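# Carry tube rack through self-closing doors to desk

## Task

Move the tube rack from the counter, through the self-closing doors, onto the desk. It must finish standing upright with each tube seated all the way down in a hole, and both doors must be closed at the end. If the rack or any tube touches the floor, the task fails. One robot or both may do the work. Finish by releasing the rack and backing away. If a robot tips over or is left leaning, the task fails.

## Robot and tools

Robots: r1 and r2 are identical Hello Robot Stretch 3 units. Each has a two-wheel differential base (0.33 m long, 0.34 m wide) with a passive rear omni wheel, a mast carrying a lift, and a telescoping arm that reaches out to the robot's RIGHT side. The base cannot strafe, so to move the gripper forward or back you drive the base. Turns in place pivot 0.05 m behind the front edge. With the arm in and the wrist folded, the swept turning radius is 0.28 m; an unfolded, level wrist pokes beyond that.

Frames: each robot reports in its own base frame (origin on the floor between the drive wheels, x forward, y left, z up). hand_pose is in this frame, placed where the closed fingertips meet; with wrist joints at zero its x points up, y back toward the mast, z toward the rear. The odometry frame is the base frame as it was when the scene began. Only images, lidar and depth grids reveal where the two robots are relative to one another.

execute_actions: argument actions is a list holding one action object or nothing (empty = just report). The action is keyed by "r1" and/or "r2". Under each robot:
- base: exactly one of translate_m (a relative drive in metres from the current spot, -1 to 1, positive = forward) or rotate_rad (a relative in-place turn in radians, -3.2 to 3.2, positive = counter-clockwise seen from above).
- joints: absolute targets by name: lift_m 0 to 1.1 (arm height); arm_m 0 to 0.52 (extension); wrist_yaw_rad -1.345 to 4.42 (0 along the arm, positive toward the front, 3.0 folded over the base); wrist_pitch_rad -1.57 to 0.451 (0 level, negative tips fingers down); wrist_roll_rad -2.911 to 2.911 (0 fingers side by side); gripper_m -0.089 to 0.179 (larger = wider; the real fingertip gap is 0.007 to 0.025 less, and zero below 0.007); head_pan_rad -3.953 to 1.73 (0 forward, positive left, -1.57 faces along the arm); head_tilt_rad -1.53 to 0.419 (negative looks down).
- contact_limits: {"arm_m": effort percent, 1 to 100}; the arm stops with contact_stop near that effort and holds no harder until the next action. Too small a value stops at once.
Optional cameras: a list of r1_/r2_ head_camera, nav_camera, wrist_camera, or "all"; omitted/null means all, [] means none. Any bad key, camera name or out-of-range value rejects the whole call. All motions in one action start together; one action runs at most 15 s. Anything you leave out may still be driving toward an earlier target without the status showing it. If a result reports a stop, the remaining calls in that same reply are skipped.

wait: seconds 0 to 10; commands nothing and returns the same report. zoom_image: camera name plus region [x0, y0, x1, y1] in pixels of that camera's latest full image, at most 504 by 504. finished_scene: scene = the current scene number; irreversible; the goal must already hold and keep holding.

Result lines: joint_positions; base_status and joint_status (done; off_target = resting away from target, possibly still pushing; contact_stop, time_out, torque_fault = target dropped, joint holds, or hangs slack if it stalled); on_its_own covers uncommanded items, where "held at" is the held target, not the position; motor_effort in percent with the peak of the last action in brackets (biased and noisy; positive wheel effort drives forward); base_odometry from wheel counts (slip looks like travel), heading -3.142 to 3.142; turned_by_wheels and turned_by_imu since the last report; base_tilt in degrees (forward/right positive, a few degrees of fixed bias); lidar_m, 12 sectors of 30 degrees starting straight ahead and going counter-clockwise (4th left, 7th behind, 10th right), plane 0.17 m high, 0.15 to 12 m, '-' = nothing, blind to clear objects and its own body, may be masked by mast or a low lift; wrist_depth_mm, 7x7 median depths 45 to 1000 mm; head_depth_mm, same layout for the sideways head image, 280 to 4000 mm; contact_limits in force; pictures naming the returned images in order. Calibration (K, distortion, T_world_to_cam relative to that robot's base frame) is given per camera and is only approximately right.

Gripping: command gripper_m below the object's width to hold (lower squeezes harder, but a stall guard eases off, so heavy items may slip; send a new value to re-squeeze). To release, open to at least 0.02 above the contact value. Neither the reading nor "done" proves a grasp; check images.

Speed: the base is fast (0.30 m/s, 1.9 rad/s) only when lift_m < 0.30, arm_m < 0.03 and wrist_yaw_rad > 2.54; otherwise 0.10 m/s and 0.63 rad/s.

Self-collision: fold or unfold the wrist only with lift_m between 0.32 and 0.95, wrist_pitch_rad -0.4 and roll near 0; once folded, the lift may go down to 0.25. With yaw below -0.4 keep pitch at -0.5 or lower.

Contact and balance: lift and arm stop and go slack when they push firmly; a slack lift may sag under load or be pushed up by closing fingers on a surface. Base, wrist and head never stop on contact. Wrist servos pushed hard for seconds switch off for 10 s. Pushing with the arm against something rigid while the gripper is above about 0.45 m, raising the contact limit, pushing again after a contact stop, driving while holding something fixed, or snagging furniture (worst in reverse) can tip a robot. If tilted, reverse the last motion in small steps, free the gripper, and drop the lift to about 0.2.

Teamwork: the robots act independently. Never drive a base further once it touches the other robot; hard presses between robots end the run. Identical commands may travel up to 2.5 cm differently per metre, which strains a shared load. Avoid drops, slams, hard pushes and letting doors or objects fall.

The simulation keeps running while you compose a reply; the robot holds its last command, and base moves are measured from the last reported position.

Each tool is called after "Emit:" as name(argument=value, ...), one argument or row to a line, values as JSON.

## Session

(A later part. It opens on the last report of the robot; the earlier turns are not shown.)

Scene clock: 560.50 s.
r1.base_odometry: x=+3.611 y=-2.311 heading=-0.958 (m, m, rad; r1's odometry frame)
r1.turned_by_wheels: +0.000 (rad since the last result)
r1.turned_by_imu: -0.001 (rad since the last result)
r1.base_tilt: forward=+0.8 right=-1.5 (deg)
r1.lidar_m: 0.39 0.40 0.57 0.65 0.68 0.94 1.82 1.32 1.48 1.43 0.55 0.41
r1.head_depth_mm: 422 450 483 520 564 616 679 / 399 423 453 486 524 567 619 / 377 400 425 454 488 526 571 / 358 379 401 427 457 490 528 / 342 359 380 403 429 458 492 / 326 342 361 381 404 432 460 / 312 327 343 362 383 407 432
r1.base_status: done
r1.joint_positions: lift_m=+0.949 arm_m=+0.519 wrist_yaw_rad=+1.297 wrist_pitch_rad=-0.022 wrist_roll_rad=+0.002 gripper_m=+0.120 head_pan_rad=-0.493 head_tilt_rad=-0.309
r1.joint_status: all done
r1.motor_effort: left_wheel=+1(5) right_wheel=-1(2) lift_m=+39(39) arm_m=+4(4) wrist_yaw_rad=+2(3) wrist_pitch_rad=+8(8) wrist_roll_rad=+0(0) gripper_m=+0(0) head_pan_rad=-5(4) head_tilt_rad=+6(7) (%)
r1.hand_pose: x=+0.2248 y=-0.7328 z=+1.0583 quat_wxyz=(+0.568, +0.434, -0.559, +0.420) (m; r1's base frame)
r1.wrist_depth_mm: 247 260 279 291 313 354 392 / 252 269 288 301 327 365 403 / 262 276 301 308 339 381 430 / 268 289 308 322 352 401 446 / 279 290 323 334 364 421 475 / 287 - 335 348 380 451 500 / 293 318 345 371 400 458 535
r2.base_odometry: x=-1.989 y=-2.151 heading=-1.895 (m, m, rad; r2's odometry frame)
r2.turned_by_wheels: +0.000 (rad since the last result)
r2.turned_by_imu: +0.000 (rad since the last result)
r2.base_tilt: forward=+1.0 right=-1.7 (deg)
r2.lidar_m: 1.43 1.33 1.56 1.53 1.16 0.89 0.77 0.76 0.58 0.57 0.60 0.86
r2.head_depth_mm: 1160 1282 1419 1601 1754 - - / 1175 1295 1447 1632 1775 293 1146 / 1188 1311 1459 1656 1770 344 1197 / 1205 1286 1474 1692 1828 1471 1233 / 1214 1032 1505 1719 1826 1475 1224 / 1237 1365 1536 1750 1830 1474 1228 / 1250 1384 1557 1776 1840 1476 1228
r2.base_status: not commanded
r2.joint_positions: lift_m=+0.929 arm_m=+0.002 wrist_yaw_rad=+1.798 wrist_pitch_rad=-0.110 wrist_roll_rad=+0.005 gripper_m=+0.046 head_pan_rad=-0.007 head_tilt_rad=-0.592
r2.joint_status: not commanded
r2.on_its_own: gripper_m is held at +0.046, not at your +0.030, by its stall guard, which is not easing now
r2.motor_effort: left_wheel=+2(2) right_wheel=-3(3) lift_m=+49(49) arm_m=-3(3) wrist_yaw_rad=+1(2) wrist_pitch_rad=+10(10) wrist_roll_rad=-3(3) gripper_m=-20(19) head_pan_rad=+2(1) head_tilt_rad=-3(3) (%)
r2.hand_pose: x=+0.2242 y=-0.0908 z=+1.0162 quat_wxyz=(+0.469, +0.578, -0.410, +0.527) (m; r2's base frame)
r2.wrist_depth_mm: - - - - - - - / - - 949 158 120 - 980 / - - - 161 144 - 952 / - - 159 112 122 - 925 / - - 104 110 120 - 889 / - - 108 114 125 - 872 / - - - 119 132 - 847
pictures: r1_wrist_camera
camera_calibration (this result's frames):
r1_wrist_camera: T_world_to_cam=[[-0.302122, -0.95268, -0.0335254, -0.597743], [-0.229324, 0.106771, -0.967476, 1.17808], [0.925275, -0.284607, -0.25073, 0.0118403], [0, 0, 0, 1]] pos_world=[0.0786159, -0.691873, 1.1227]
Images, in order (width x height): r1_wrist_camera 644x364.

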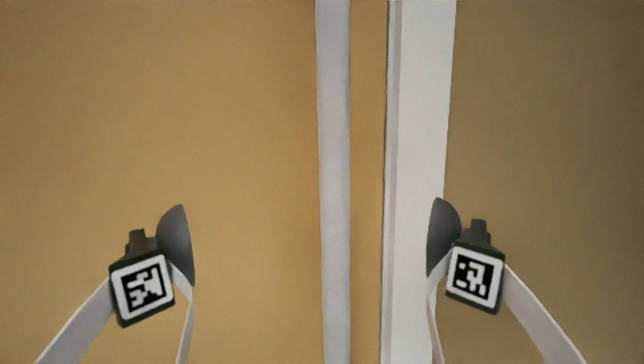

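Emit:
execute_actions(
  actions=[
    {"r1":{"base":{"translate_m":0.07}}},
  ],
  cameras=["r1_wrist_camera"],
)

Emit:
execute_actions(
  actions=[
    {"r1":{"joints":{"gripper_m":0.0}}},
  ],
  cameras=["r1_wrist_camera"],
)

Emit:
execute_actions(
  actions=[
    {"r1":{"base":{"translate_m":-0.15},"joints":{"arm_m":0.5}}},
  ],
  cameras=["r1_wrist_camera","r1_nav_camera"],
)

Scene clock: 565.80 s.
r1.base_odometry: x=+3.652 y=-2.368 heading=-0.958 (m, m, rad; r1's odometry frame)
r1.turned_by_wheels: +0.000 (rad since the last result)
r1.turned_by_imu: -0.001 (rad since the last result)
r1.base_tilt: forward=+0.8 right=-1.5 (deg)
r1.lidar_m: 0.32 0.32 0.47 0.65 0.68 0.94 1.89 1.38 1.48 1.19 0.45 0.34
r1.head_depth_mm: 338 361 387 417 453 494 543 / 319 340 363 389 420 455 496 / 302 321 341 364 391 421 457 / 288 303 322 342 366 393 424 / - 289 304 323 344 368 394 / - - 290 306 324 345 369 / - - - 290 307 326 347
r1.base_status: done
r1.joint_positions: lift_m=+0.949 arm_m=+0.519 wrist_yaw_rad=+1.297 wrist_pitch_rad=-0.022 wrist_roll_rad=+0.002 gripper_m=+0.120 head_pan_rad=-0.493 head_tilt_rad=-0.309
r1.joint_status: not commanded
r1.motor_effort: left_wheel=+1(5) right_wheel=-1(2) lift_m=+39(39) arm_m=+4(4) wrist_yaw_rad=+2(2) wrist_pitch_rad=+8(8) wrist_roll_rad=+0(0) gripper_m=+1(1) head_pan_rad=-5(5) head_tilt_rad=+6(7) (%)
r1.hand_pose: x=+0.2248 y=-0.7328 z=+1.0583 quat_wxyz=(+0.568, +0.434, -0.559, +0.420) (m; r1's base frame)
r1.wrist_depth_mm: 191 202 215 230 249 259 297 / 197 209 223 238 255 267 311 / 202 214 232 246 266 296 326 / 208 222 237 256 275 306 346 / 216 226 247 265 287 331 362 / 222 - 258 275 300 351 382 / 225 247 266 288 316 356 408
r2.base_odometry: x=-1.989 y=-2.151 heading=-1.895 (m, m, rad; r2's odometry frame)
r2.turned_by_wheels: +0.000 (rad since the last result)
r2.turned_by_imu: +0.000 (rad since the last result)
r2.base_tilt: forward=+1.0 right=-1.7 (deg)
r2.lidar_m: 1.43 1.39 1.56 1.52 1.16 0.88 0.77 0.76 0.58 0.57 0.60 0.86
r2.head_depth_mm: 1163 1278 1424 1607 1754 - - / 1178 1297 1442 1629 1757 293 1141 / 1187 1318 1458 1662 1787 344 1195 / 1197 1277 1469 1689 1823 1471 1230 / 1220 1302 1516 1720 1836 1471 1228 / 1236 1367 1531 1742 1833 1478 1229 / 1255 1386 1564 1780 1773 1474 1232
r2.base_status: not commanded
r2.joint_positions: lift_m=+0.929 arm_m=+0.002 wrist_yaw_rad=+1.798 wrist_pitch_rad=-0.110 wrist_roll_rad=+0.005 gripper_m=+0.046 head_pan_rad=-0.007 head_tilt_rad=-0.592
r2.joint_status: not commanded
r2.on_its_own: gripper_m is held at +0.046, not at your +0.030, by its stall guard, which is not easing now
r2.motor_effort: left_wheel=+2(2) right_wheel=-2(2) lift_m=+49(49) arm_m=-2(3) wrist_yaw_rad=+1(1) wrist_pitch_rad=+10(10) wrist_roll_rad=-3(3) gripper_m=-19(20) head_pan_rad=+3(2) head_tilt_rad=-3(3) (%)
r2.hand_pose: x=+0.2242 y=-0.0908 z=+1.0162 quat_wxyz=(+0.469, +0.578, -0.410, +0.527) (m; r2's base frame)
r2.wrist_depth_mm: - - - - - - - / - - - 158 120 - 991 / - - - 161 143 - 958 / - - 159 112 121 - 919 / - - 104 110 121 - 894 / - - 108 114 125 - 867 / - - - 119 131 - 853
pictures: r1_wrist_camera
camera_calibration (this result's frames):
r1_wrist_camera: T_world_to_cam=[[-0.302073, -0.952695, -0.0335253, -0.597752], [-0.229329, 0.106759, -0.967476, 1.17807], [0.925289, -0.28456, -0.25073, 0.0118721], [0, 0, 0, 1]] pos_world=[0.0786173, -0.691868, 1.1227]
Images, in order (width x height): r1_wrist_camera 644x364.

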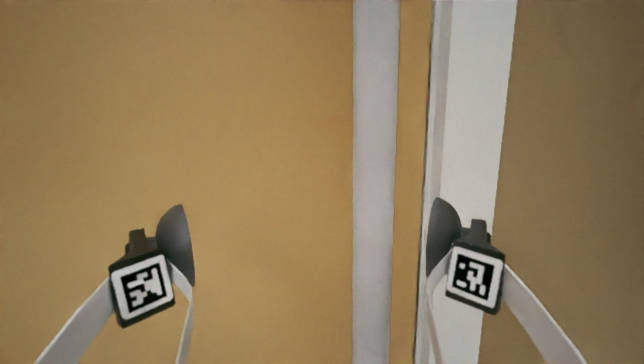

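Scene clock: 567.50 s.
r1.base_odometry: x=+3.652 y=-2.368 heading=-0.958 (m, m, rad; r1's odometry frame)
r1.turned_by_wheels: +0.000 (rad since the last result)
r1.turned_by_imu: +0.000 (rad since the last result)
r1.base_tilt: forward=+0.8 right=-1.5 (deg)
r1.lidar_m: 0.32 0.33 0.47 0.65 0.68 0.94 1.89 1.37 1.48 1.19 0.46 0.34
r1.head_depth_mm: 338 361 387 417 453 493 543 / 319 339 362 389 420 455 496 / 302 320 341 364 391 421 457 / 288 303 321 342 366 392 423 / - 289 305 323 344 368 395 / - - 290 305 324 345 369 / - - - 291 307 325 347
r1.base_status: not commanded
r1.joint_positions: lift_m=+0.949 arm_m=+0.519 wrist_yaw_rad=+1.297 wrist_pitch_rad=-0.022 wrist_roll_rad=+0.002 gripper_m=+0.000 head_pan_rad=-0.493 head_tilt_rad=-0.309
r1.joint_status: all done
r1.motor_effort: left_wheel=+1(1) right_wheel=-1(1) lift_m=+40(39) arm_m=+4(4) wrist_yaw_rad=+2(3) wrist_pitch_rad=+9(8) wrist_roll_rad=+0(0) gripper_m=-2(81) head_pan_rad=-5(5) head_tilt_rad=+6(7) (%)
r1.hand_pose: x=+0.2248 y=-0.7328 z=+1.0583 quat_wxyz=(+0.568, +0.434, -0.559, +0.420) (m; r1's base frame)
r1.wrist_depth_mm: 190 202 216 230 246 257 297 / 196 207 223 237 257 269 313 / 202 213 232 247 268 294 327 / 208 222 238 254 277 309 342 / 216 229 245 - 291 323 363 / 222 235 251 278 305 339 385 / 230 243 271 289 311 364 406
r2.base_odometry: x=-1.989 y=-2.151 heading=-1.895 (m, m, rad; r2's odometry frame)
r2.turned_by_wheels: +0.000 (rad since the last result)
r2.turned_by_imu: +0.000 (rad since the last result)
r2.base_tilt: forward=+0.9 right=-1.6 (deg)
r2.lidar_m: 1.43 1.39 1.56 1.52 1.16 0.88 0.77 0.76 0.58 0.57 0.60 0.86
r2.head_depth_mm: 1159 1280 1424 1612 1750 - - / 1175 1295 1453 1625 1753 293 1147 / 1190 1321 1461 1670 1779 345 1200 / 1200 1270 1474 1690 1830 1472 1224 / 1217 1301 1509 1719 1832 1470 1227 / 1235 1368 1534 1753 1839 1472 1228 / 1247 1384 1555 1781 1776 1471 1228
r2.base_status: not commanded
r2.joint_positions: lift_m=+0.929 arm_m=+0.002 wrist_yaw_rad=+1.798 wrist_pitch_rad=-0.110 wrist_roll_rad=+0.005 gripper_m=+0.046 head_pan_rad=-0.007 head_tilt_rad=-0.592
r2.joint_status: not commanded
r2.on_its_own: gripper_m is held at +0.046, not at your +0.030, by its stall guard, which is not easing now
r2.motor_effort: left_wheel=+2(2) right_wheel=-3(3) lift_m=+49(49) arm_m=-2(3) wrist_yaw_rad=+1(3) wrist_pitch_rad=+10(10) wrist_roll_rad=-3(3) gripper_m=-20(19) head_pan_rad=+3(2) head_tilt_rad=-3(3) (%)
r2.hand_pose: x=+0.2242 y=-0.0908 z=+1.0162 quat_wxyz=(+0.469, +0.578, -0.410, +0.527) (m; r2's base frame)
r2.wrist_depth_mm: - - - - - - - / - - - 158 120 - 993 / - - - 162 144 - 962 / - - 158 112 121 - 917 / - - 105 110 121 - 883 / - - 108 114 125 - 863 / - - - 120 132 - 844
pictures: r1_wrist_camera
camera_calibration (this result's frames):
r1_wrist_camera: T_world_to_cam=[[-0.302072, -0.952695, -0.0335253, -0.597752], [-0.22933, 0.106759, -0.967476, 1.17807], [0.925289, -0.284559, -0.25073, 0.0118726], [0, 0, 0, 1]] pos_world=[0.0786174, -0.691868, 1.1227]
Images, in order (width x height): r1_wrist_camera 644x364.

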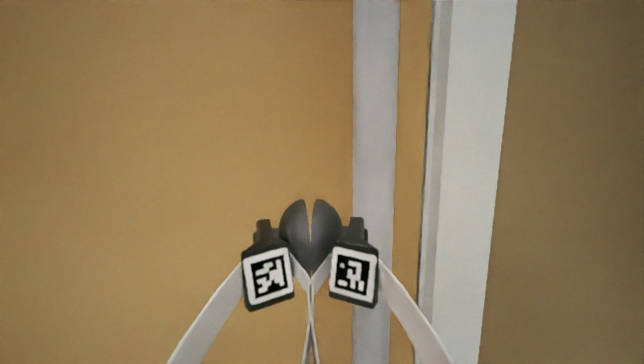

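Scene clock: 569.97 s.
r1.base_odometry: x=+3.565 y=-2.246 heading=-0.958 (m, m, rad; r1's odometry frame)
r1.turned_by_wheels: +0.000 (rad since the last result)
r1.turned_by_imu: -0.001 (rad since the last result)
r1.base_tilt: forward=+0.8 right=-1.4 (deg)
r1.lidar_m: 0.47 0.49 0.68 0.65 0.68 0.95 1.74 1.25 1.48 1.43 0.66 0.49
r1.head_depth_mm: 518 552 592 639 693 756 830 / 488 520 555 595 643 695 759 / 463 491 522 557 597 645 698 / 440 465 492 524 560 601 648 / 418 441 465 495 527 563 603 / 400 420 442 468 497 528 565 / 383 401 421 445 470 498 530
r1.base_status: done
r1.joint_positions: lift_m=+0.949 arm_m=+0.500 wrist_yaw_rad=+1.298 wrist_pitch_rad=-0.022 wrist_roll_rad=+0.002 gripper_m=+0.000 head_pan_rad=-0.493 head_tilt_rad=-0.309
r1.joint_status: all done
r1.motor_effort: left_wheel=+2(2) right_wheel=+0(5) lift_m=+40(39) arm_m=-6(7) wrist_yaw_rad=+2(3) wrist_pitch_rad=+8(8) wrist_roll_rad=+0(0) gripper_m=-3(2) head_pan_rad=-4(5) head_tilt_rad=+6(6) (%)
r1.hand_pose: x=+0.2248 y=-0.7143 z=+1.0583 quat_wxyz=(+0.568, +0.434, -0.559, +0.421) (m; r1's base frame)
r1.wrist_depth_mm: 308 328 350 371 398 445 496 / 320 340 363 384 415 464 517 / 334 351 378 399 429 486 544 / 340 357 389 416 446 500 574 / 349 377 394 - 476 540 605 / 362 386 415 452 509 559 620 / 376 399 444 469 506 584 654
r2.base_odometry: x=-1.989 y=-2.151 heading=-1.895 (m, m, rad; r2's odometry frame)
r2.turned_by_wheels: +0.000 (rad since the last result)
r2.turned_by_imu: +0.000 (rad since the last result)
r2.base_tilt: forward=+1.0 right=-1.7 (deg)
r2.lidar_m: 1.43 1.27 1.33 1.52 1.16 0.89 0.77 0.76 0.58 0.57 0.60 0.86
r2.head_depth_mm: 1160 1284 1425 1605 1759 - - / 1174 1298 1444 1632 1771 293 1146 / 1186 1323 1463 1662 1779 344 1201 / 1202 1303 1476 1691 1820 1468 1231 / 1221 896 1514 1711 1833 1471 1227 / 1235 1327 1531 1749 1846 1474 1231 / 1251 1345 1555 1772 1831 1470 1226
r2.base_status: not commanded
r2.joint_positions: lift_m=+0.929 arm_m=+0.002 wrist_yaw_rad=+1.798 wrist_pitch_rad=-0.110 wrist_roll_rad=+0.005 gripper_m=+0.046 head_pan_rad=-0.007 head_tilt_rad=-0.592
r2.joint_status: not commanded
r2.on_its_own: gripper_m is held at +0.046, not at your +0.030, by its stall guard, which is not easing now
r2.motor_effort: left_wheel=+2(2) right_wheel=-3(2) lift_m=+49(49) arm_m=-2(3) wrist_yaw_rad=+2(2) wrist_pitch_rad=+10(10) wrist_roll_rad=-3(3) gripper_m=-20(19) head_pan_rad=+2(1) head_tilt_rad=-3(3) (%)
r2.hand_pose: x=+0.2242 y=-0.0908 z=+1.0162 quat_wxyz=(+0.469, +0.578, -0.410, +0.527) (m; r2's base frame)
r2.wrist_depth_mm: - - - - - - - / - - 861 158 120 - 975 / - - - 162 144 - 962 / - - 159 112 121 - 935 / - - 104 110 121 - 900 / - - 108 115 125 - 873 / - - - 119 132 - 847
pictures: r1_nav_camera (sideways: a quarter turn counterclockwise sets it upright), r1_wrist_camera
camera_calibration (this result's frames):
r1_nav_camera: T_world_to_cam=[[0.271072, -0.208249, 0.939762, -1.18006], [-0.514059, -0.856747, -0.0415742, 0.104584], [0.813796, -0.471823, -0.339293, 0.392547], [0, 0, 0, 1]] pos_world=[0.0541902, 0.0290691, 1.24651]
r1_wrist_camera: T_world_to_cam=[[-0.301641, -0.952832, -0.0335252, -0.580327], [-0.229378, 0.106655, -0.967476, 1.17605], [0.925418, -0.28414, -0.25073, 0.0173743], [0, 0, 0, 1]] pos_world=[0.0786301, -0.673449, 1.1227]
Images, in order (width x height): r1_nav_camera 672x504, r1_wrist_camera 644x364.

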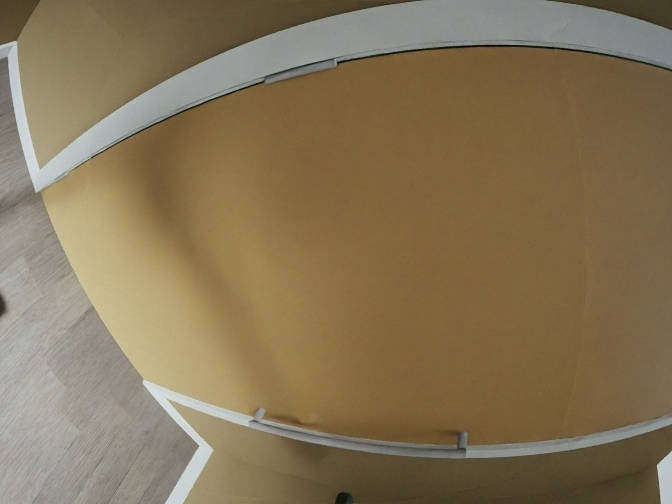

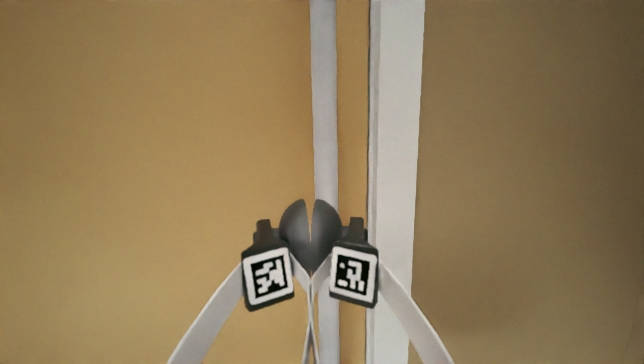

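Emit:
execute_actions(
  actions=[
    {"r1":{"base":{"translate_m":0.16},"joints":{"arm_m":0.52,"gripper_m":0.15,"wrist_yaw_rad":1.1}}},
  ],
  cameras=["r1_wrist_camera"],
)

Scene clock: 575.33 s.
r1.base_odometry: x=+3.658 y=-2.377 heading=-0.958 (m, m, rad; r1's odometry frame)
r1.turned_by_wheels: +0.000 (rad since the last result)
r1.turned_by_imu: +0.000 (rad since the last result)
r1.base_tilt: forward=+0.8 right=-1.6 (deg)
r1.lidar_m: 0.31 0.31 0.45 0.65 0.68 0.94 1.90 1.39 1.48 1.16 0.44 0.33
r1.head_depth_mm: 326 348 374 403 437 476 524 / 308 327 349 376 405 438 478 / 292 309 329 351 377 407 441 / 283 293 310 330 353 379 409 / - 284 294 311 332 355 380 / - - 283 295 313 333 356 / - - - 284 296 314 335
r1.base_status: done
r1.joint_positions: lift_m=+0.949 arm_m=+0.519 wrist_yaw_rad=+1.103 wrist_pitch_rad=-0.022 wrist_roll_rad=+0.002 gripper_m=+0.150 head_pan_rad=-0.493 head_tilt_rad=-0.309
r1.joint_status: all done
r1.motor_effort: left_wheel=+1(6) right_wheel=-1(5) lift_m=+39(39) arm_m=+4(4) wrist_yaw_rad=-3(4) wrist_pitch_rad=+9(8) wrist_roll_rad=+0(0) gripper_m=+1(82) head_pan_rad=-4(4) head_tilt_rad=+6(6) (%)
r1.hand_pose: x=+0.2067 y=-0.7791 z=+1.0583 quat_wxyz=(+0.606, +0.378, -0.598, +0.363) (m; r1's base frame)
r1.wrist_depth_mm: 181 195 213 247 269 337 412 / 183 202 217 255 279 352 431 / 189 207 227 262 305 372 462 / 193 213 237 274 322 393 495 / 198 224 244 283 337 443 529 / 200 236 253 294 354 - 586 / 214 233 266 308 375 465 609
r2.base_odometry: x=-1.989 y=-2.151 heading=-1.895 (m, m, rad; r2's odometry frame)
r2.turned_by_wheels: +0.000 (rad since the last result)
r2.turned_by_imu: +0.000 (rad since the last result)
r2.base_tilt: forward=+1.0 right=-1.7 (deg)
r2.lidar_m: 1.43 1.39 1.56 1.52 1.16 0.88 0.77 0.76 0.58 0.57 0.60 0.86
r2.head_depth_mm: 1163 1279 1421 1602 1754 - - / 1174 1300 1446 1631 1764 293 1143 / 1188 1317 1457 1661 1786 344 1200 / 1200 1270 1469 1686 1826 1470 1228 / 1221 1297 1513 1713 1831 1467 1231 / 1231 1372 1537 1747 1835 1477 1227 / 1252 1386 1554 1780 1774 1467 1230
r2.base_status: not commanded
r2.joint_positions: lift_m=+0.929 arm_m=+0.002 wrist_yaw_rad=+1.798 wrist_pitch_rad=-0.110 wrist_roll_rad=+0.005 gripper_m=+0.046 head_pan_rad=-0.007 head_tilt_rad=-0.592
r2.joint_status: not commanded
r2.on_its_own: gripper_m is held at +0.046, not at your +0.030, by its stall guard, which is not easing now
r2.motor_effort: left_wheel=+1(2) right_wheel=-3(2) lift_m=+49(49) arm_m=-3(3) wrist_yaw_rad=+1(2) wrist_pitch_rad=+10(10) wrist_roll_rad=-3(3) gripper_m=-19(19) head_pan_rad=+2(4) head_tilt_rad=-3(3) (%)
r2.hand_pose: x=+0.2242 y=-0.0908 z=+1.0162 quat_wxyz=(+0.469, +0.578, -0.410, +0.527) (m; r2's base frame)
r2.wrist_depth_mm: - - - - - - - / - - - 158 120 - 989 / - - - 162 143 - 966 / - - 159 112 121 - 921 / - - 104 110 121 - 899 / - - 108 114 125 - 887 / - - - 119 132 - 838
pictures: r1_wrist_camera
camera_calibration (this result's frames):
r1_wrist_camera: T_world_to_cam=[[-0.480727, -0.876229, -0.0335252, -0.550822], [-0.204334, 0.149121, -0.967476, 1.20672], [0.85273, -0.458242, -0.25073, -0.104947], [0, 0, 0, 1]] pos_world=[0.071271, -0.710685, 1.1227]
Images, in order (width x height): r1_wrist_camera 644x364.

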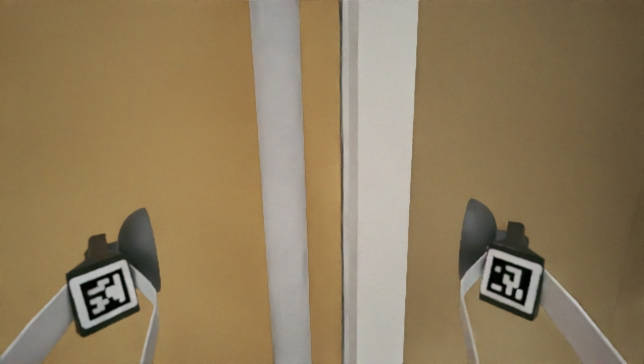

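Emit:
execute_actions(
  actions=[
    {"r1":{"base":{"translate_m":0.025},"joints":{"wrist_yaw_rad":1.15}}},
  ],
  cameras=[],
)

Emit:
execute_actions(
  actions=[
    {"r1":{"joints":{"gripper_m":0.0}}},
  ],
  cameras=["r1_wrist_camera"],
)

Scene clock: 579.87 s.
r1.base_odometry: x=+3.672 y=-2.397 heading=-0.958 (m, m, rad; r1's odometry frame)
r1.turned_by_wheels: +0.000 (rad since the last result)
r1.turned_by_imu: -0.001 (rad since the last result)
r1.base_tilt: forward=+0.8 right=-1.4 (deg)
r1.lidar_m: 0.29 0.29 0.42 0.65 0.68 0.94 1.93 1.41 1.49 1.06 0.41 0.30
r1.head_depth_mm: 296 316 339 365 396 433 475 / 284 297 317 341 367 398 435 / - 285 298 319 342 369 400 / - - 285 300 321 344 371 / - - - 286 301 322 346 / - - - - 286 303 323 / - - - - - 287 304
r1.base_status: done
r1.joint_positions: lift_m=+0.949 arm_m=+0.519 wrist_yaw_rad=+1.147 wrist_pitch_rad=-0.022 wrist_roll_rad=+0.002 gripper_m=+0.150 head_pan_rad=-0.493 head_tilt_rad=-0.309
r1.joint_status: all done
r1.motor_effort: left_wheel=+1(5) right_wheel=-1(3) lift_m=+40(40) arm_m=+5(5) wrist_yaw_rad=+2(2) wrist_pitch_rad=+8(8) wrist_roll_rad=+0(0) gripper_m=+0(0) head_pan_rad=-5(5) head_tilt_rad=+6(7) (%)
r1.hand_pose: x=+0.2117 y=-0.7688 z=+1.0583 quat_wxyz=(+0.598, +0.391, -0.590, +0.377) (m; r1's base frame)
r1.wrist_depth_mm: 161 174 192 145 230 279 331 / 166 178 197 151 242 293 350 / 169 183 202 156 252 309 376 / 174 190 211 162 260 324 398 / 179 199 218 168 273 363 417 / 180 209 225 177 283 - 456 / 191 207 234 185 300 383 504
r2.base_odometry: x=-1.989 y=-2.151 heading=-1.895 (m, m, rad; r2's odometry frame)
r2.turned_by_wheels: +0.000 (rad since the last result)
r2.turned_by_imu: +0.000 (rad since the last result)
r2.base_tilt: forward=+1.0 right=-1.8 (deg)
r2.lidar_m: 1.43 1.42 1.56 1.52 1.16 0.88 0.77 0.76 0.58 0.57 0.60 0.86
r2.head_depth_mm: 1161 1277 1421 1610 1746 - - / 1175 1297 1447 1629 1760 293 1146 / 1190 1315 1453 1663 1782 344 1197 / 1199 1273 1469 1682 1822 1470 1227 / 1216 1287 1514 1715 1833 1470 1228 / 1237 1370 1541 1743 1833 1466 1227 / 1251 1390 1557 1779 1782 1475 1230
r2.base_status: not commanded
r2.joint_positions: lift_m=+0.929 arm_m=+0.002 wrist_yaw_rad=+1.798 wrist_pitch_rad=-0.110 wrist_roll_rad=+0.005 gripper_m=+0.046 head_pan_rad=-0.007 head_tilt_rad=-0.592
r2.joint_status: not commanded
r2.on_its_own: gripper_m is held at +0.046, not at your +0.030, by its stall guard, which is not easing now
r2.motor_effort: left_wheel=+2(2) right_wheel=-3(2) lift_m=+49(49) arm_m=-2(3) wrist_yaw_rad=+2(1) wrist_pitch_rad=+10(10) wrist_roll_rad=-3(3) gripper_m=-20(19) head_pan_rad=+3(4) head_tilt_rad=-3(3) (%)
r2.hand_pose: x=+0.2242 y=-0.0908 z=+1.0162 quat_wxyz=(+0.469, +0.578, -0.410, +0.527) (m; r2's base frame)
r2.wrist_depth_mm: - - - - - - - / - - - 158 120 - 997 / - - - 162 144 - 938 / - - 159 112 121 - 925 / - - 104 110 121 - 909 / - - 108 115 125 - 857 / - - - 119 131 - 847
pictures: none
No camera images: the call's "cameras" was empty. Leave "cameras" out to get every camera's image.

Scene clock: 581.87 s.
r1.base_odometry: x=+3.672 y=-2.397 heading=-0.958 (m, m, rad; r1's odometry frame)
r1.turned_by_wheels: +0.000 (rad since the last result)
r1.turned_by_imu: -0.001 (rad since the last result)
r1.base_tilt: forward=+0.6 right=-1.4 (deg)
r1.lidar_m: 0.29 0.29 0.42 0.65 0.68 0.94 1.93 1.41 1.48 1.06 0.41 0.30
r1.head_depth_mm: 297 316 339 366 397 433 476 / 284 298 318 341 368 399 435 / - 285 299 319 343 369 401 / - - 286 300 321 345 371 / - - - 286 301 322 346 / - - - - 286 303 323 / - - - - - 287 304
r1.base_status: not commanded
r1.joint_positions: lift_m=+0.949 arm_m=+0.519 wrist_yaw_rad=+1.132 wrist_pitch_rad=-0.022 wrist_roll_rad=+0.002 gripper_m=+0.000 head_pan_rad=-0.493 head_tilt_rad=-0.309
r1.joint_status: all done
r1.on_its_own: wrist_yaw_rad is at rest, and its effort (+15) is outside its rest range (-12 to +12)
r1.motor_effort: left_wheel=-3(4) right_wheel=+5(5) lift_m=+39(39) arm_m=+2(4) wrist_yaw_rad=+15(15) wrist_pitch_rad=+8(8) wrist_roll_rad=+0(0) gripper_m=-11(83) head_pan_rad=-5(5) head_tilt_rad=+6(6) (%)
r1.hand_pose: x=+0.2100 y=-0.7725 z=+1.0583 quat_wxyz=(+0.601, +0.386, -0.593, +0.372) (m; r1's base frame)
r1.wrist_depth_mm: 162 174 193 145 234 287 348 / 166 180 201 150 243 301 368 / 170 184 206 156 254 317 392 / 175 191 211 161 267 335 415 / 180 195 216 162 281 354 439 / 185 202 219 174 321 374 475 / 188 207 241 256 300 403 511
r2.base_odometry: x=-1.989 y=-2.151 heading=-1.895 (m, m, rad; r2's odometry frame)
r2.turned_by_wheels: +0.000 (rad since the last result)
r2.turned_by_imu: +0.000 (rad since the last result)
r2.base_tilt: forward=+1.0 right=-1.6 (deg)
r2.lidar_m: 1.43 1.41 1.56 1.52 1.16 0.88 0.77 0.76 0.58 0.57 0.60 0.86
r2.head_depth_mm: 1159 1277 1424 1607 1748 - - / 1180 1296 1445 1637 1765 293 1143 / 1188 1315 1450 1662 1783 344 1202 / 1200 1268 1471 1688 1828 1468 1228 / 1220 1298 1510 1709 1834 1472 1230 / 1234 1365 1537 1745 1829 1470 1225 / 1248 1390 1553 1773 1767 1475 1227
r2.base_status: not commanded
r2.joint_positions: lift_m=+0.929 arm_m=+0.002 wrist_yaw_rad=+1.798 wrist_pitch_rad=-0.110 wrist_roll_rad=+0.005 gripper_m=+0.046 head_pan_rad=-0.007 head_tilt_rad=-0.592
r2.joint_status: not commanded
r2.on_its_own: gripper_m is held at +0.046, not at your +0.030, by its stall guard, which is not easing now
r2.motor_effort: left_wheel=+1(2) right_wheel=-2(3) lift_m=+49(49) arm_m=-3(2) wrist_yaw_rad=+3(1) wrist_pitch_rad=+10(10) wrist_roll_rad=-3(3) gripper_m=-19(20) head_pan_rad=+2(3) head_tilt_rad=-3(3) (%)
r2.hand_pose: x=+0.2242 y=-0.0908 z=+1.0162 quat_wxyz=(+0.469, +0.578, -0.410, +0.527) (m; r2's base frame)
r2.wrist_depth_mm: - - - - - - - / - - - 158 120 - 973 / - - - 161 144 - 945 / - - 159 112 121 - 929 / - - 104 110 121 - 903 / - - 108 114 125 - 865 / - - - 119 132 - 833
pictures: r1_wrist_camera
camera_calibration (this result's frames):
r1_wrist_camera: T_world_to_cam=[[-0.454851, -0.889936, -0.0335185, -0.559516], [-0.208618, 0.143065, -0.967477, 1.20264], [0.865788, -0.433066, -0.25073, -0.0880284], [0, 0, 0, 1]] pos_world=[0.0726087, -0.708111, 1.1227]
Images, in order (width x height): r1_wrist_camera 644x364.

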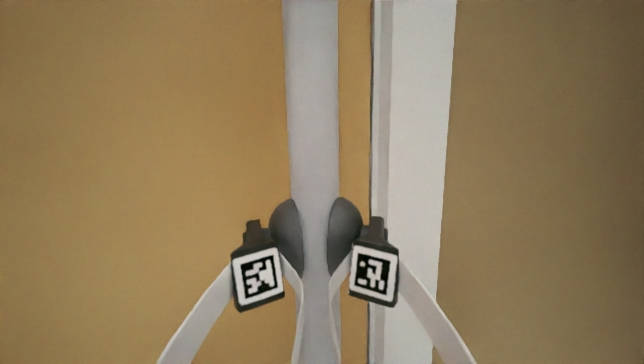

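Gripped.

Emit:
execute_actions(
  actions=[
    {"r1":{"base":{"translate_m":-0.15},"joints":{"arm_m":0.5,"wrist_yaw_rad":1.2}}},
  ],
  cameras=[],
)

Emit:
execute_actions(
  actions=[
    {"r1":{"base":{"translate_m":-0.14},"joints":{"arm_m":0.48,"wrist_yaw_rad":1.3}}},
  ],
  cameras=["r1_wrist_camera"],
)

Emit:
execute_actions(
  actions=[
    {"r1":{"base":{"translate_m":-0.13},"joints":{"arm_m":0.42,"wrist_yaw_rad":1.35}}},
  ],
  cameras=["r1_wrist_camera","r1_nav_camera"],
)

Scene clock: 589.00 s.
r1.base_odometry: x=+3.586 y=-2.274 heading=-0.958 (m, m, rad; r1's odometry frame)
r1.turned_by_wheels: +0.000 (rad since the last result)
r1.turned_by_imu: -0.002 (rad since the last result)
r1.base_tilt: forward=+0.8 right=-1.6 (deg)
r1.lidar_m: 0.43 0.45 0.63 0.65 0.68 0.94 1.77 1.28 1.48 1.43 0.62 0.46
r1.head_depth_mm: 476 507 544 587 635 696 763 / 450 478 510 547 589 639 698 / 426 451 480 512 549 593 643 / 404 427 453 481 514 552 593 / 385 406 429 455 484 517 554 / 368 386 407 430 457 486 518 / 352 369 388 408 432 458 488
r1.base_status: done
r1.joint_positions: lift_m=+0.949 arm_m=+0.500 wrist_yaw_rad=+1.198 wrist_pitch_rad=-0.021 wrist_roll_rad=+0.002 gripper_m=+0.000 head_pan_rad=-0.493 head_tilt_rad=-0.309
r1.joint_status: all done
r1.motor_effort: left_wheel=+1(15) right_wheel=-1(9) lift_m=+40(39) arm_m=-6(13) wrist_yaw_rad=+2(44) wrist_pitch_rad=+8(8) wrist_roll_rad=+0(0) gripper_m=-3(11) head_pan_rad=-4(5) head_tilt_rad=+6(7) (%)
r1.hand_pose: x=+0.2167 y=-0.7385 z=+1.0586 quat_wxyz=(+0.588, +0.405, -0.580, +0.392) (m; r1's base frame)
r1.wrist_depth_mm: 278 300 327 357 397 456 519 / 288 308 337 370 416 472 546 / 293 315 346 384 437 503 578 / 300 329 360 396 450 525 608 / 309 339 364 - 474 553 634 / 319 346 374 441 508 580 668 / 326 357 406 453 514 611 686
r2.base_odometry: x=-1.989 y=-2.151 heading=-1.895 (m, m, rad; r2's odometry frame)
r2.turned_by_wheels: +0.000 (rad since the last result)
r2.turned_by_imu: +0.000 (rad since the last result)
r2.base_tilt: forward=+0.9 right=-1.7 (deg)
r2.lidar_m: 1.43 1.30 1.56 1.52 1.16 0.88 0.77 0.76 0.58 0.57 0.60 0.86
r2.head_depth_mm: 1160 1280 1430 1603 1752 - - / 1173 1297 1448 1631 1772 293 1145 / 1186 1314 1454 1672 1777 344 1195 / 1196 1289 1470 1690 1827 1468 1224 / 1220 922 1509 1709 1823 1474 1229 / 1234 1329 1538 1748 1834 1470 1232 / 1252 1348 1555 1771 1842 1468 1228
r2.base_status: not commanded
r2.joint_positions: lift_m=+0.929 arm_m=+0.002 wrist_yaw_rad=+1.798 wrist_pitch_rad=-0.110 wrist_roll_rad=+0.005 gripper_m=+0.046 head_pan_rad=-0.007 head_tilt_rad=-0.592
r2.joint_status: not commanded
r2.on_its_own: gripper_m is held at +0.046, not at your +0.030, by its stall guard, which is not easing now
r2.motor_effort: left_wheel=+2(2) right_wheel=-3(3) lift_m=+49(49) arm_m=-2(3) wrist_yaw_rad=+1(2) wrist_pitch_rad=+10(10) wrist_roll_rad=-3(3) gripper_m=-21(20) head_pan_rad=+3(3) head_tilt_rad=-3(2) (%)
r2.hand_pose: x=+0.2242 y=-0.0908 z=+1.0162 quat_wxyz=(+0.469, +0.578, -0.410, +0.527) (m; r2's base frame)
r2.wrist_depth_mm: - - - - - - - / - - 905 158 120 - 999 / - - - 162 144 - 972 / - - 159 112 121 - 924 / - - 104 110 121 - 894 / - - 108 115 125 - 878 / - - - 119 132 - 851
pictures: none
No camera images: the call's "cameras" was empty. Leave "cameras" out to get every camera's image.

Scene clock: 591.37 s.
r1.base_odometry: x=+3.505 y=-2.160 heading=-0.958 (m, m, rad; r1's odometry frame)
r1.turned_by_wheels: +0.000 (rad since the last result)
r1.turned_by_imu: -0.001 (rad since the last result)
r1.base_tilt: forward=+0.8 right=-1.3 (deg)
r1.lidar_m: 0.57 0.60 0.68 0.66 0.69 0.94 1.64 1.17 1.18 1.43 0.81 0.60
r1.head_depth_mm: 644 685 737 793 858 939 1029 / 607 646 690 741 797 865 944 / 576 610 648 694 741 802 870 / 547 577 612 651 697 746 803 / 520 549 579 614 654 698 748 / 496 522 549 582 618 655 700 / 476 498 523 551 583 618 659
r1.base_status: done
r1.joint_positions: lift_m=+0.949 arm_m=+0.480 wrist_yaw_rad=+1.298 wrist_pitch_rad=-0.021 wrist_roll_rad=+0.002 gripper_m=+0.000 head_pan_rad=-0.493 head_tilt_rad=-0.309
r1.joint_status: all done
r1.motor_effort: left_wheel=+2(2) right_wheel=+0(5) lift_m=+39(39) arm_m=-6(6) wrist_yaw_rad=+2(4) wrist_pitch_rad=+7(8) wrist_roll_rad=+0(0) gripper_m=-2(2) head_pan_rad=-4(4) head_tilt_rad=+6(6) (%)
r1.hand_pose: x=+0.2248 y=-0.6944 z=+1.0586 quat_wxyz=(+0.568, +0.434, -0.559, +0.421) (m; r1's base frame)
r1.wrist_depth_mm: 395 418 451 476 523 571 627 / 407 433 464 490 543 605 642 / 417 444 477 510 553 620 676 / 431 457 498 527 584 646 696 / 456 476 502 - 608 689 731 / 460 497 520 563 648 705 749 / 476 506 552 585 668 755 777
r2.base_odometry: x=-1.989 y=-2.151 heading=-1.895 (m, m, rad; r2's odometry frame)
r2.turned_by_wheels: +0.000 (rad since the last result)
r2.turned_by_imu: +0.000 (rad since the last result)
r2.base_tilt: forward=+1.0 right=-1.7 (deg)
r2.lidar_m: 1.43 1.19 1.25 1.52 1.16 0.89 0.77 0.76 0.58 0.57 0.60 0.86
r2.head_depth_mm: 1161 1279 1423 1603 1758 - - / 1178 1296 1447 1633 1759 293 1150 / 1188 1321 1458 1663 1778 344 1197 / 1197 1314 1470 1692 1829 1468 1229 / 1221 1285 1515 1719 1837 1473 1226 / 1237 1309 1531 1738 1835 1469 1225 / 1247 1345 1562 1774 1825 1477 1223
r2.base_status: not commanded
r2.joint_positions: lift_m=+0.929 arm_m=+0.002 wrist_yaw_rad=+1.798 wrist_pitch_rad=-0.110 wrist_roll_rad=+0.005 gripper_m=+0.046 head_pan_rad=-0.007 head_tilt_rad=-0.592
r2.joint_status: not commanded
r2.on_its_own: gripper_m is held at +0.046, not at your +0.030, by its stall guard, which is not easing now
r2.motor_effort: left_wheel=+1(2) right_wheel=-2(2) lift_m=+49(49) arm_m=-3(2) wrist_yaw_rad=+3(3) wrist_pitch_rad=+10(10) wrist_roll_rad=-3(3) gripper_m=-20(20) head_pan_rad=+1(3) head_tilt_rad=-3(3) (%)
r2.hand_pose: x=+0.2242 y=-0.0908 z=+1.0162 quat_wxyz=(+0.469, +0.578, -0.410, +0.527) (m; r2's base frame)
r2.wrist_depth_mm: - - - - - - - / 982 - 754 158 120 - 989 / - - - 162 143 - 960 / - - 159 112 121 - 929 / - - 105 110 121 - 887 / - - 108 115 125 - 860 / - - - 119 132 - 842
pictures: r1_wrist_camera
camera_calibration (this result's frames):
r1_wrist_camera: T_world_to_cam=[[-0.301862, -0.95276, -0.0335642, -0.561189], [-0.228276, 0.106417, -0.967763, 1.17411], [0.925618, -0.284469, -0.249616, 0.0216447], [0, 0, 0, 1]] pos_world=[0.0785841, -0.653466, 1.12282]
Images, in order (width x height): r1_wrist_camera 644x364.

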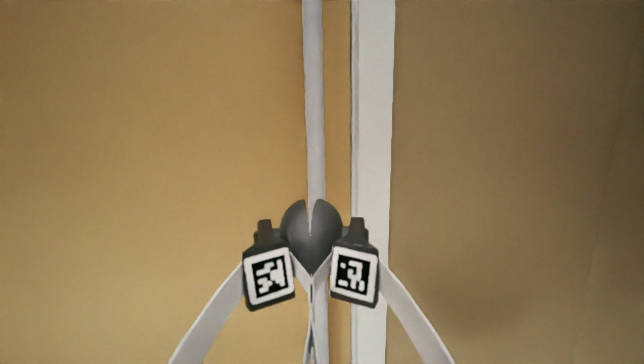

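Scene clock: 593.63 s.
r1.base_odometry: x=+3.430 y=-2.053 heading=-0.958 (m, m, rad; r1's odometry frame)
r1.turned_by_wheels: +0.000 (rad since the last result)
r1.turned_by_imu: -0.001 (rad since the last result)
r1.base_tilt: forward=+0.7 right=-1.4 (deg)
r1.lidar_m: 0.70 0.74 0.68 0.66 0.69 0.95 1.50 1.07 1.09 1.43 0.99 0.73
r1.head_depth_mm: 798 853 913 985 1064 1168 1279 / 752 799 854 916 989 1074 1170 / 714 757 804 860 921 994 1076 / 678 716 760 809 864 927 999 / 646 679 718 761 812 868 931 / 617 647 684 721 765 813 871 / 589 619 650 684 723 768 819
r1.base_status: done
r1.joint_positions: lift_m=+0.949 arm_m=+0.420 wrist_yaw_rad=+1.348 wrist_pitch_rad=-0.021 wrist_roll_rad=+0.002 gripper_m=+0.000 head_pan_rad=-0.493 head_tilt_rad=-0.309
r1.joint_status: all done
r1.motor_effort: left_wheel=+2(2) right_wheel=+0(6) lift_m=+40(40) arm_m=-6(6) wrist_yaw_rad=+1(4) wrist_pitch_rad=+8(8) wrist_roll_rad=+0(0) gripper_m=-2(2) head_pan_rad=-5(5) head_tilt_rad=+6(6) (%)
r1.hand_pose: x=+0.2280 y=-0.6219 z=+1.0586 quat_wxyz=(+0.557, +0.448, -0.548, +0.435) (m; r1's base frame)
r1.wrist_depth_mm: 511 534 573 590 637 681 732 / 524 557 581 617 664 698 754 / 535 571 601 633 686 748 801 / 557 589 622 660 713 748 803 / 583 613 643 - 734 818 863 / 599 636 669 719 780 861 857 / 629 666 718 766 817 924 866
r2.base_odometry: x=-1.989 y=-2.151 heading=-1.895 (m, m, rad; r2's odometry frame)
r2.turned_by_wheels: +0.000 (rad since the last result)
r2.turned_by_imu: +0.000 (rad since the last result)
r2.base_tilt: forward=+1.0 right=-1.6 (deg)
r2.lidar_m: 1.43 1.11 1.10 1.52 1.16 0.89 0.77 0.76 0.58 0.57 0.60 0.86
r2.head_depth_mm: 1163 1276 1424 1609 1760 - - / 1175 1301 1443 1633 1769 293 1145 / 1189 1317 1457 1669 1778 344 1196 / 1199 1314 1469 1690 1835 1468 1225 / 1222 1328 1513 1720 1839 1471 1229 / 1231 1325 1532 1749 1829 1477 1232 / 1246 644 1557 1778 1838 1471 1228
r2.base_status: not commanded
r2.joint_positions: lift_m=+0.929 arm_m=+0.002 wrist_yaw_rad=+1.798 wrist_pitch_rad=-0.110 wrist_roll_rad=+0.005 gripper_m=+0.046 head_pan_rad=-0.007 head_tilt_rad=-0.592
r2.joint_status: not commanded
r2.on_its_own: gripper_m is held at +0.046, not at your +0.030, by its stall guard, which is not easing now
r2.motor_effort: left_wheel=+2(1) right_wheel=-3(2) lift_m=+49(49) arm_m=-2(2) wrist_yaw_rad=+3(1) wrist_pitch_rad=+10(10) wrist_roll_rad=-3(3) gripper_m=-20(19) head_pan_rad=+3(1) head_tilt_rad=-3(3) (%)
r2.hand_pose: x=+0.2242 y=-0.0908 z=+1.0162 quat_wxyz=(+0.469, +0.578, -0.410, +0.527) (m; r2's base frame)
r2.wrist_depth_mm: - - - - - - - / 880 - 609 158 120 - 1000 / - - 708 162 144 - 961 / - - 159 112 121 - 942 / - - 105 110 121 - 892 / - - 108 115 125 - 867 / - - - 120 131 - 856
pictures: r1_nav_camera (sideways: a quarter turn counterclockwise sets it upright), r1_wrist_camera
camera_calibration (this result's frames):
r1_nav_camera: T_world_to_cam=[[0.270493, -0.207946, 0.939996, -1.18036], [-0.514052, -0.856749, -0.0416071, 0.104627], [0.813993, -0.471953, -0.33864, 0.391696], [0, 0, 0, 1]] pos_world=[0.0542247, 0.0290499, 1.24653]
r1_wrist_camera: T_world_to_cam=[[-0.253421, -0.966774, -0.0335644, -0.510912], [-0.233354, 0.0947679, -0.967763, 1.16103], [0.938788, -0.23742, -0.249616, 0.0655912], [0, 0, 0, 1]] pos_world=[0.0798775, -0.588391, 1.12282]
Images, in order (width x height): r1_nav_camera 672x504, r1_wrist_camera 644x364.

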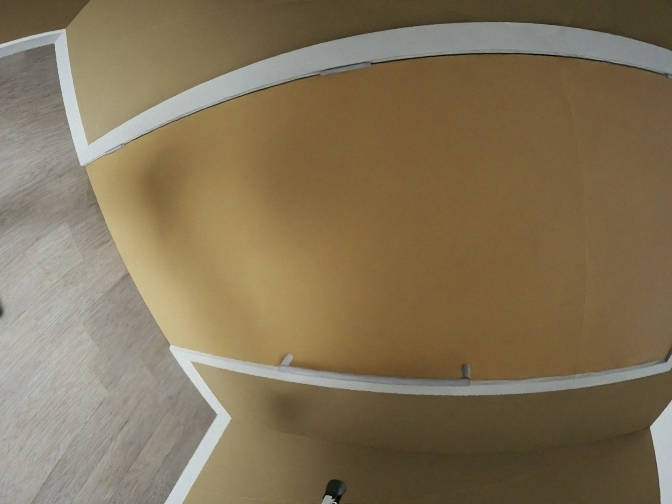

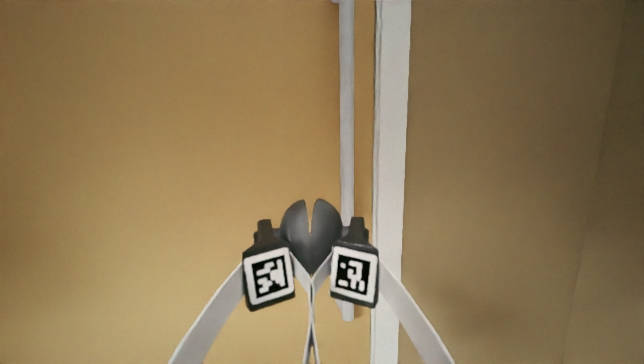

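Emit:
execute_actions(
  actions=[
    {"r1":{"base":{"translate_m":0.45},"joints":{"arm_m":0.52,"gripper_m":0.15,"wrist_yaw_rad":1.12}}},
  ],
  cameras=["r1_wrist_camera"],
)

Scene clock: 604.97 s.
r1.base_odometry: x=+3.689 y=-2.421 heading=-0.959 (m, m, rad; r1's odometry frame)
r1.turned_by_wheels: -0.001 (rad since the last result)
r1.turned_by_imu: -0.001 (rad since the last result)
r1.base_tilt: forward=+0.9 right=-1.5 (deg)
r1.lidar_m: 0.26 0.26 0.37 0.65 0.68 0.94 1.96 1.43 1.48 0.91 0.37 0.27
r1.head_depth_mm: - 285 300 323 350 383 419 / - - 285 301 324 352 384 / - - - 286 302 326 353 / - - - - 287 303 328 / - - - - - 287 305 / - - - - - - 287 / - - - - - - -
r1.base_status: done
r1.joint_positions: lift_m=+0.949 arm_m=+0.519 wrist_yaw_rad=+1.124 wrist_pitch_rad=-0.022 wrist_roll_rad=+0.002 gripper_m=+0.150 head_pan_rad=-0.493 head_tilt_rad=-0.309
r1.joint_status: all done
r1.on_its_own: right_wheel is at rest, and its effort (+19) is outside its rest range (-18 to +18)
r1.motor_effort: left_wheel=-14(14) right_wheel=+19(20) lift_m=+39(40) arm_m=+4(3) wrist_yaw_rad=-3(4) wrist_pitch_rad=+8(8) wrist_roll_rad=+0(0) gripper_m=-1(83) head_pan_rad=-5(5) head_tilt_rad=+6(6) (%)
r1.hand_pose: x=+0.2091 y=-0.7743 z=+1.0585 quat_wxyz=(+0.602, +0.384, -0.594, +0.370) (m; r1's base frame)
r1.wrist_depth_mm: 140 151 168 119 208 254 305 / 144 155 173 124 217 264 323 / 147 160 179 130 227 276 344 / 152 164 186 134 235 291 365 / 155 173 192 141 244 330 391 / - 183 196 147 257 - 432 / 166 179 205 153 266 349 478
r2.base_odometry: x=-1.989 y=-2.151 heading=-1.895 (m, m, rad; r2's odometry frame)
r2.turned_by_wheels: +0.000 (rad since the last result)
r2.turned_by_imu: -0.001 (rad since the last result)
r2.base_tilt: forward=+1.0 right=-1.6 (deg)
r2.lidar_m: 1.43 1.43 1.55 1.52 1.16 0.88 0.77 0.76 0.58 0.57 0.60 0.86
r2.head_depth_mm: 1161 1275 1425 1607 1761 - - / 1176 1293 1442 1628 1760 293 1144 / 1190 1302 1461 1670 1778 344 1201 / 1200 1275 1472 1689 1827 1475 1232 / 1218 1297 1511 1716 1831 1477 1229 / 1235 1365 1542 1743 1831 1472 1232 / 1251 1387 1558 1784 1705 1474 1223
r2.base_status: not commanded
r2.joint_positions: lift_m=+0.929 arm_m=+0.002 wrist_yaw_rad=+1.798 wrist_pitch_rad=-0.110 wrist_roll_rad=+0.005 gripper_m=+0.046 head_pan_rad=-0.007 head_tilt_rad=-0.592
r2.joint_status: not commanded
r2.on_its_own: gripper_m is held at +0.046, not at your +0.030, by its stall guard, which is not easing now
r2.motor_effort: left_wheel=+2(2) right_wheel=-3(3) lift_m=+49(49) arm_m=-3(2) wrist_yaw_rad=+2(3) wrist_pitch_rad=+10(10) wrist_roll_rad=-3(3) gripper_m=-19(19) head_pan_rad=+2(2) head_tilt_rad=-3(3) (%)
r2.hand_pose: x=+0.2242 y=-0.0908 z=+1.0162 quat_wxyz=(+0.469, +0.578, -0.410, +0.527) (m; r2's base frame)
r2.wrist_depth_mm: - - - - - - - / - - - 158 120 - 974 / - - - 162 143 - 956 / - - 159 112 121 - 922 / - - 104 110 121 - 903 / - - 108 115 125 - 862 / - - - 120 132 - 832
pictures: r1_wrist_camera
camera_calibration (this result's frames):
r1_wrist_camera: T_world_to_cam=[[-0.462133, -0.886176, -0.0335405, -0.55701], [-0.206997, 0.14457, -0.967601, 1.20379], [0.862314, -0.440218, -0.250247, -0.0933043], [0, 0, 0, 1]] pos_world=[0.072226, -0.708714, 1.12276]
Images, in order (width x height): r1_wrist_camera 644x364.

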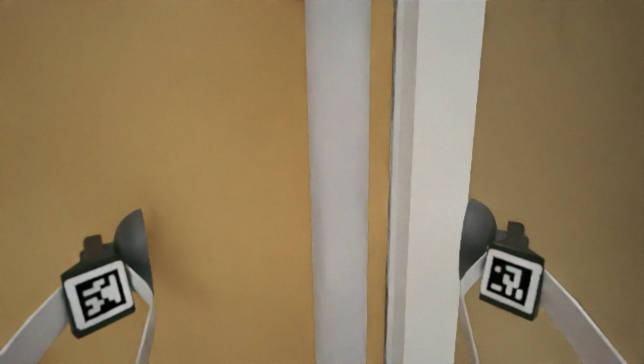

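Left finger touches door. Close.

Emit:
execute_actions(
  actions=[
    {"r1":{"joints":{"gripper_m":-0.03,"wrist_yaw_rad":1.08},"base":{"translate_m":-0.005}}},
  ],
  cameras=["r1_wrist_camera"],
)

Emit:
execute_actions(
  actions=[
    {"r1":{"base":{"translate_m":-0.12},"joints":{"arm_m":0.51,"wrist_yaw_rad":1.15}}},
  ],
  cameras=["r1_wrist_camera"],
)

Scene clock: 611.10 s.
r1.base_odometry: x=+3.686 y=-2.417 heading=-0.958 (m, m, rad; r1's odometry frame)
r1.turned_by_wheels: +0.001 (rad since the last result)
r1.turned_by_imu: +0.000 (rad since the last result)
r1.base_tilt: forward=+0.9 right=-1.4 (deg)
r1.lidar_m: 0.26 0.26 0.38 0.65 0.68 0.94 1.95 1.42 1.49 0.92 0.37 0.27
r1.head_depth_mm: - 286 303 326 355 387 425 / - - 287 305 329 356 389 / - - - 287 306 330 358 / - - - - 289 308 332 / - - - - - 290 309 / - - - - - - 290 / - - - - - - -
r1.base_status: done
r1.joint_positions: lift_m=+0.949 arm_m=+0.519 wrist_yaw_rad=+1.073 wrist_pitch_rad=-0.021 wrist_roll_rad=+0.002 gripper_m=-0.029 head_pan_rad=-0.493 head_tilt_rad=-0.309
r1.joint_status: all done
r1.motor_effort: left_wheel=+7(15) right_wheel=-9(16) lift_m=+40(39) arm_m=+1(5) wrist_yaw_rad=+5(19) wrist_pitch_rad=+8(8) wrist_roll_rad=+0(0) gripper_m=-23(99) head_pan_rad=-5(5) head_tilt_rad=+6(5) (%)
r1.hand_pose: x=+0.2033 y=-0.7859 z=+1.0586 quat_wxyz=(+0.611, +0.368, -0.604, +0.355) (m; r1's base frame)
r1.wrist_depth_mm: 140 152 172 118 218 276 348 / 144 157 178 123 226 291 369 / 147 161 183 128 236 308 399 / 151 166 189 133 244 323 420 / 155 170 188 136 260 342 458 / 160 175 189 143 305 365 501 / 164 179 211 153 271 391 537
r2.base_odometry: x=-1.989 y=-2.151 heading=-1.895 (m, m, rad; r2's odometry frame)
r2.turned_by_wheels: +0.000 (rad since the last result)
r2.turned_by_imu: +0.000 (rad since the last result)
r2.base_tilt: forward=+1.0 right=-1.7 (deg)
r2.lidar_m: 1.43 1.44 1.56 1.52 1.16 0.89 0.77 0.76 0.58 0.57 0.60 0.86
r2.head_depth_mm: 1159 1284 1422 1609 1746 - - / 1175 1293 1446 1635 1764 293 1145 / 1191 1317 1463 1656 1777 344 1198 / 1190 1252 1478 1687 1820 1468 1225 / 1219 1294 1510 1719 1834 1466 1222 / 1237 1366 1528 1742 1839 1474 1229 / 1252 1387 1562 1774 1716 1476 1229
r2.base_status: not commanded
r2.joint_positions: lift_m=+0.929 arm_m=+0.002 wrist_yaw_rad=+1.798 wrist_pitch_rad=-0.110 wrist_roll_rad=+0.005 gripper_m=+0.046 head_pan_rad=-0.007 head_tilt_rad=-0.592
r2.joint_status: not commanded
r2.on_its_own: gripper_m is held at +0.046, not at your +0.030, by its stall guard, which is not easing now
r2.motor_effort: left_wheel=+2(2) right_wheel=-3(2) lift_m=+49(49) arm_m=-2(2) wrist_yaw_rad=+2(3) wrist_pitch_rad=+10(10) wrist_roll_rad=-3(3) gripper_m=-20(19) head_pan_rad=+3(3) head_tilt_rad=-3(3) (%)
r2.hand_pose: x=+0.2242 y=-0.0908 z=+1.0162 quat_wxyz=(+0.469, +0.578, -0.410, +0.527) (m; r2's base frame)
r2.wrist_depth_mm: - - - - - - - / - - - 158 120 - 985 / - - - 162 143 - 962 / - - 159 112 121 - 921 / - - 105 110 120 - 887 / - - 108 115 125 - 860 / - - - 119 132 - 824
pictures: r1_wrist_camera
camera_calibration (this result's frames):
r1_wrist_camera: T_world_to_cam=[[-0.506003, -0.861878, -0.0335609, -0.542002], [-0.19887, 0.15444, -0.96778, 1.21075], [0.839292, -0.483026, -0.249549, -0.123079], [0, 0, 0, 1]] pos_world=[0.0698258, -0.713578, 1.12283]
Images, in order (width x height): r1_wrist_camera 644x364.

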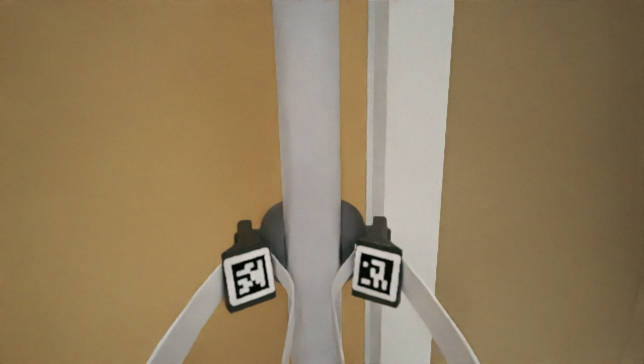

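Scene clock: 613.30 s.
r1.base_odometry: x=+3.617 y=-2.319 heading=-0.958 (m, m, rad; r1's odometry frame)
r1.turned_by_wheels: +0.001 (rad since the last result)
r1.turned_by_imu: +0.000 (rad since the last result)
r1.base_tilt: forward=+0.8 right=-1.4 (deg)
r1.lidar_m: 0.37 0.39 0.56 0.65 0.68 0.95 1.83 1.33 1.49 1.41 0.46 0.38
r1.head_depth_mm: 346 369 394 425 458 498 546 / 334 354 378 405 436 472 515 / 322 341 363 387 416 449 487 / 311 328 348 371 397 428 462 / 300 317 335 356 381 408 440 / 291 306 323 343 365 390 419 / 284 296 312 330 351 374 400
r1.base_status: done
r1.joint_positions: lift_m=+0.949 arm_m=+0.510 wrist_yaw_rad=+1.104 wrist_pitch_rad=-0.021 wrist_roll_rad=+0.002 gripper_m=-0.020 head_pan_rad=-0.493 head_tilt_rad=-0.309
r1.joint_status: wrist_yaw_rad off_target (ended at +1.104, target +1.150); the others done
r1.on_its_own: wrist_yaw_rad is held at +1.093, not at your +1.150, by its stall guard, which is not easing now; gripper_m is held at -0.021, not at your -0.030, by its stall guard, which is not easing now
r1.motor_effort: left_wheel=+8(12) right_wheel=-11(20) lift_m=+39(39) arm_m=-5(18) wrist_yaw_rad=-9(53) wrist_pitch_rad=+8(8) wrist_roll_rad=+0(0) gripper_m=-21(29) head_pan_rad=-4(5) head_tilt_rad=+6(7) (%)
r1.hand_pose: x=+0.2069 y=-0.7703 z=+1.0587 quat_wxyz=(+0.606, +0.378, -0.598, +0.364) (m; r1's base frame)
r1.wrist_depth_mm: 154 163 175 119 368 434 531 / 158 168 181 124 382 453 558 / 164 173 188 129 393 477 570 / 167 179 194 134 417 501 593 / 172 185 197 138 444 529 635 / 179 190 211 145 481 566 640 / 184 195 218 153 466 594 666
r2.base_odometry: x=-1.989 y=-2.151 heading=-1.895 (m, m, rad; r2's odometry frame)
r2.turned_by_wheels: +0.000 (rad since the last result)
r2.turned_by_imu: +0.000 (rad since the last result)
r2.base_tilt: forward=+1.0 right=-1.7 (deg)
r2.lidar_m: 1.32 1.34 1.56 1.52 1.16 0.89 0.77 0.76 0.58 0.57 0.60 0.86
r2.head_depth_mm: 1164 1283 1426 1608 1749 - - / 1173 1298 1443 1631 1761 293 1145 / 1125 1264 1407 1645 1707 344 1197 / 1093 1175 1359 1551 1734 1466 1228 / 1139 1011 1417 1620 1770 1474 1227 / 1171 1294 1467 1686 1822 1470 1234 / 1209 1336 1514 1752 1830 1476 1229
r2.base_status: not commanded
r2.joint_positions: lift_m=+0.929 arm_m=+0.002 wrist_yaw_rad=+1.798 wrist_pitch_rad=-0.110 wrist_roll_rad=+0.005 gripper_m=+0.046 head_pan_rad=-0.007 head_tilt_rad=-0.592
r2.joint_status: not commanded
r2.on_its_own: gripper_m is held at +0.046, not at your +0.030, by its stall guard, which is not easing now
r2.motor_effort: left_wheel=+2(1) right_wheel=-3(3) lift_m=+49(49) arm_m=-3(2) wrist_yaw_rad=+3(1) wrist_pitch_rad=+10(10) wrist_roll_rad=-3(3) gripper_m=-19(20) head_pan_rad=+2(1) head_tilt_rad=-3(3) (%)
r2.hand_pose: x=+0.2242 y=-0.0908 z=+1.0162 quat_wxyz=(+0.469, +0.578, -0.410, +0.527) (m; r2's base frame)
r2.wrist_depth_mm: - - - - - - - / - - 971 158 121 - 1000 / - - - 162 144 - 953 / - - 159 112 121 - 924 / - - 104 110 121 - 907 / - - 108 115 125 - 860 / - - - 119 132 - 848
pictures: r1_wrist_camera
camera_calibration (this result's frames):
r1_wrist_camera: T_world_to_cam=[[-0.479403, -0.876954, -0.0335267, -0.543875], [-0.203413, 0.1482, -0.967812, 1.20525], [0.853695, -0.457152, -0.249432, -0.101758], [0, 0, 0, 1]] pos_world=[0.0712995, -0.702091, 1.12284]
Images, in order (width x height): r1_wrist_camera 644x364.

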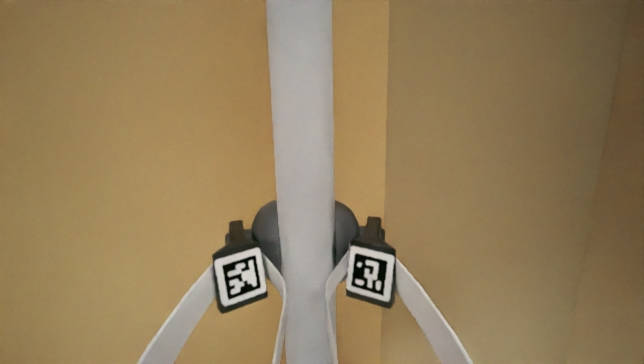

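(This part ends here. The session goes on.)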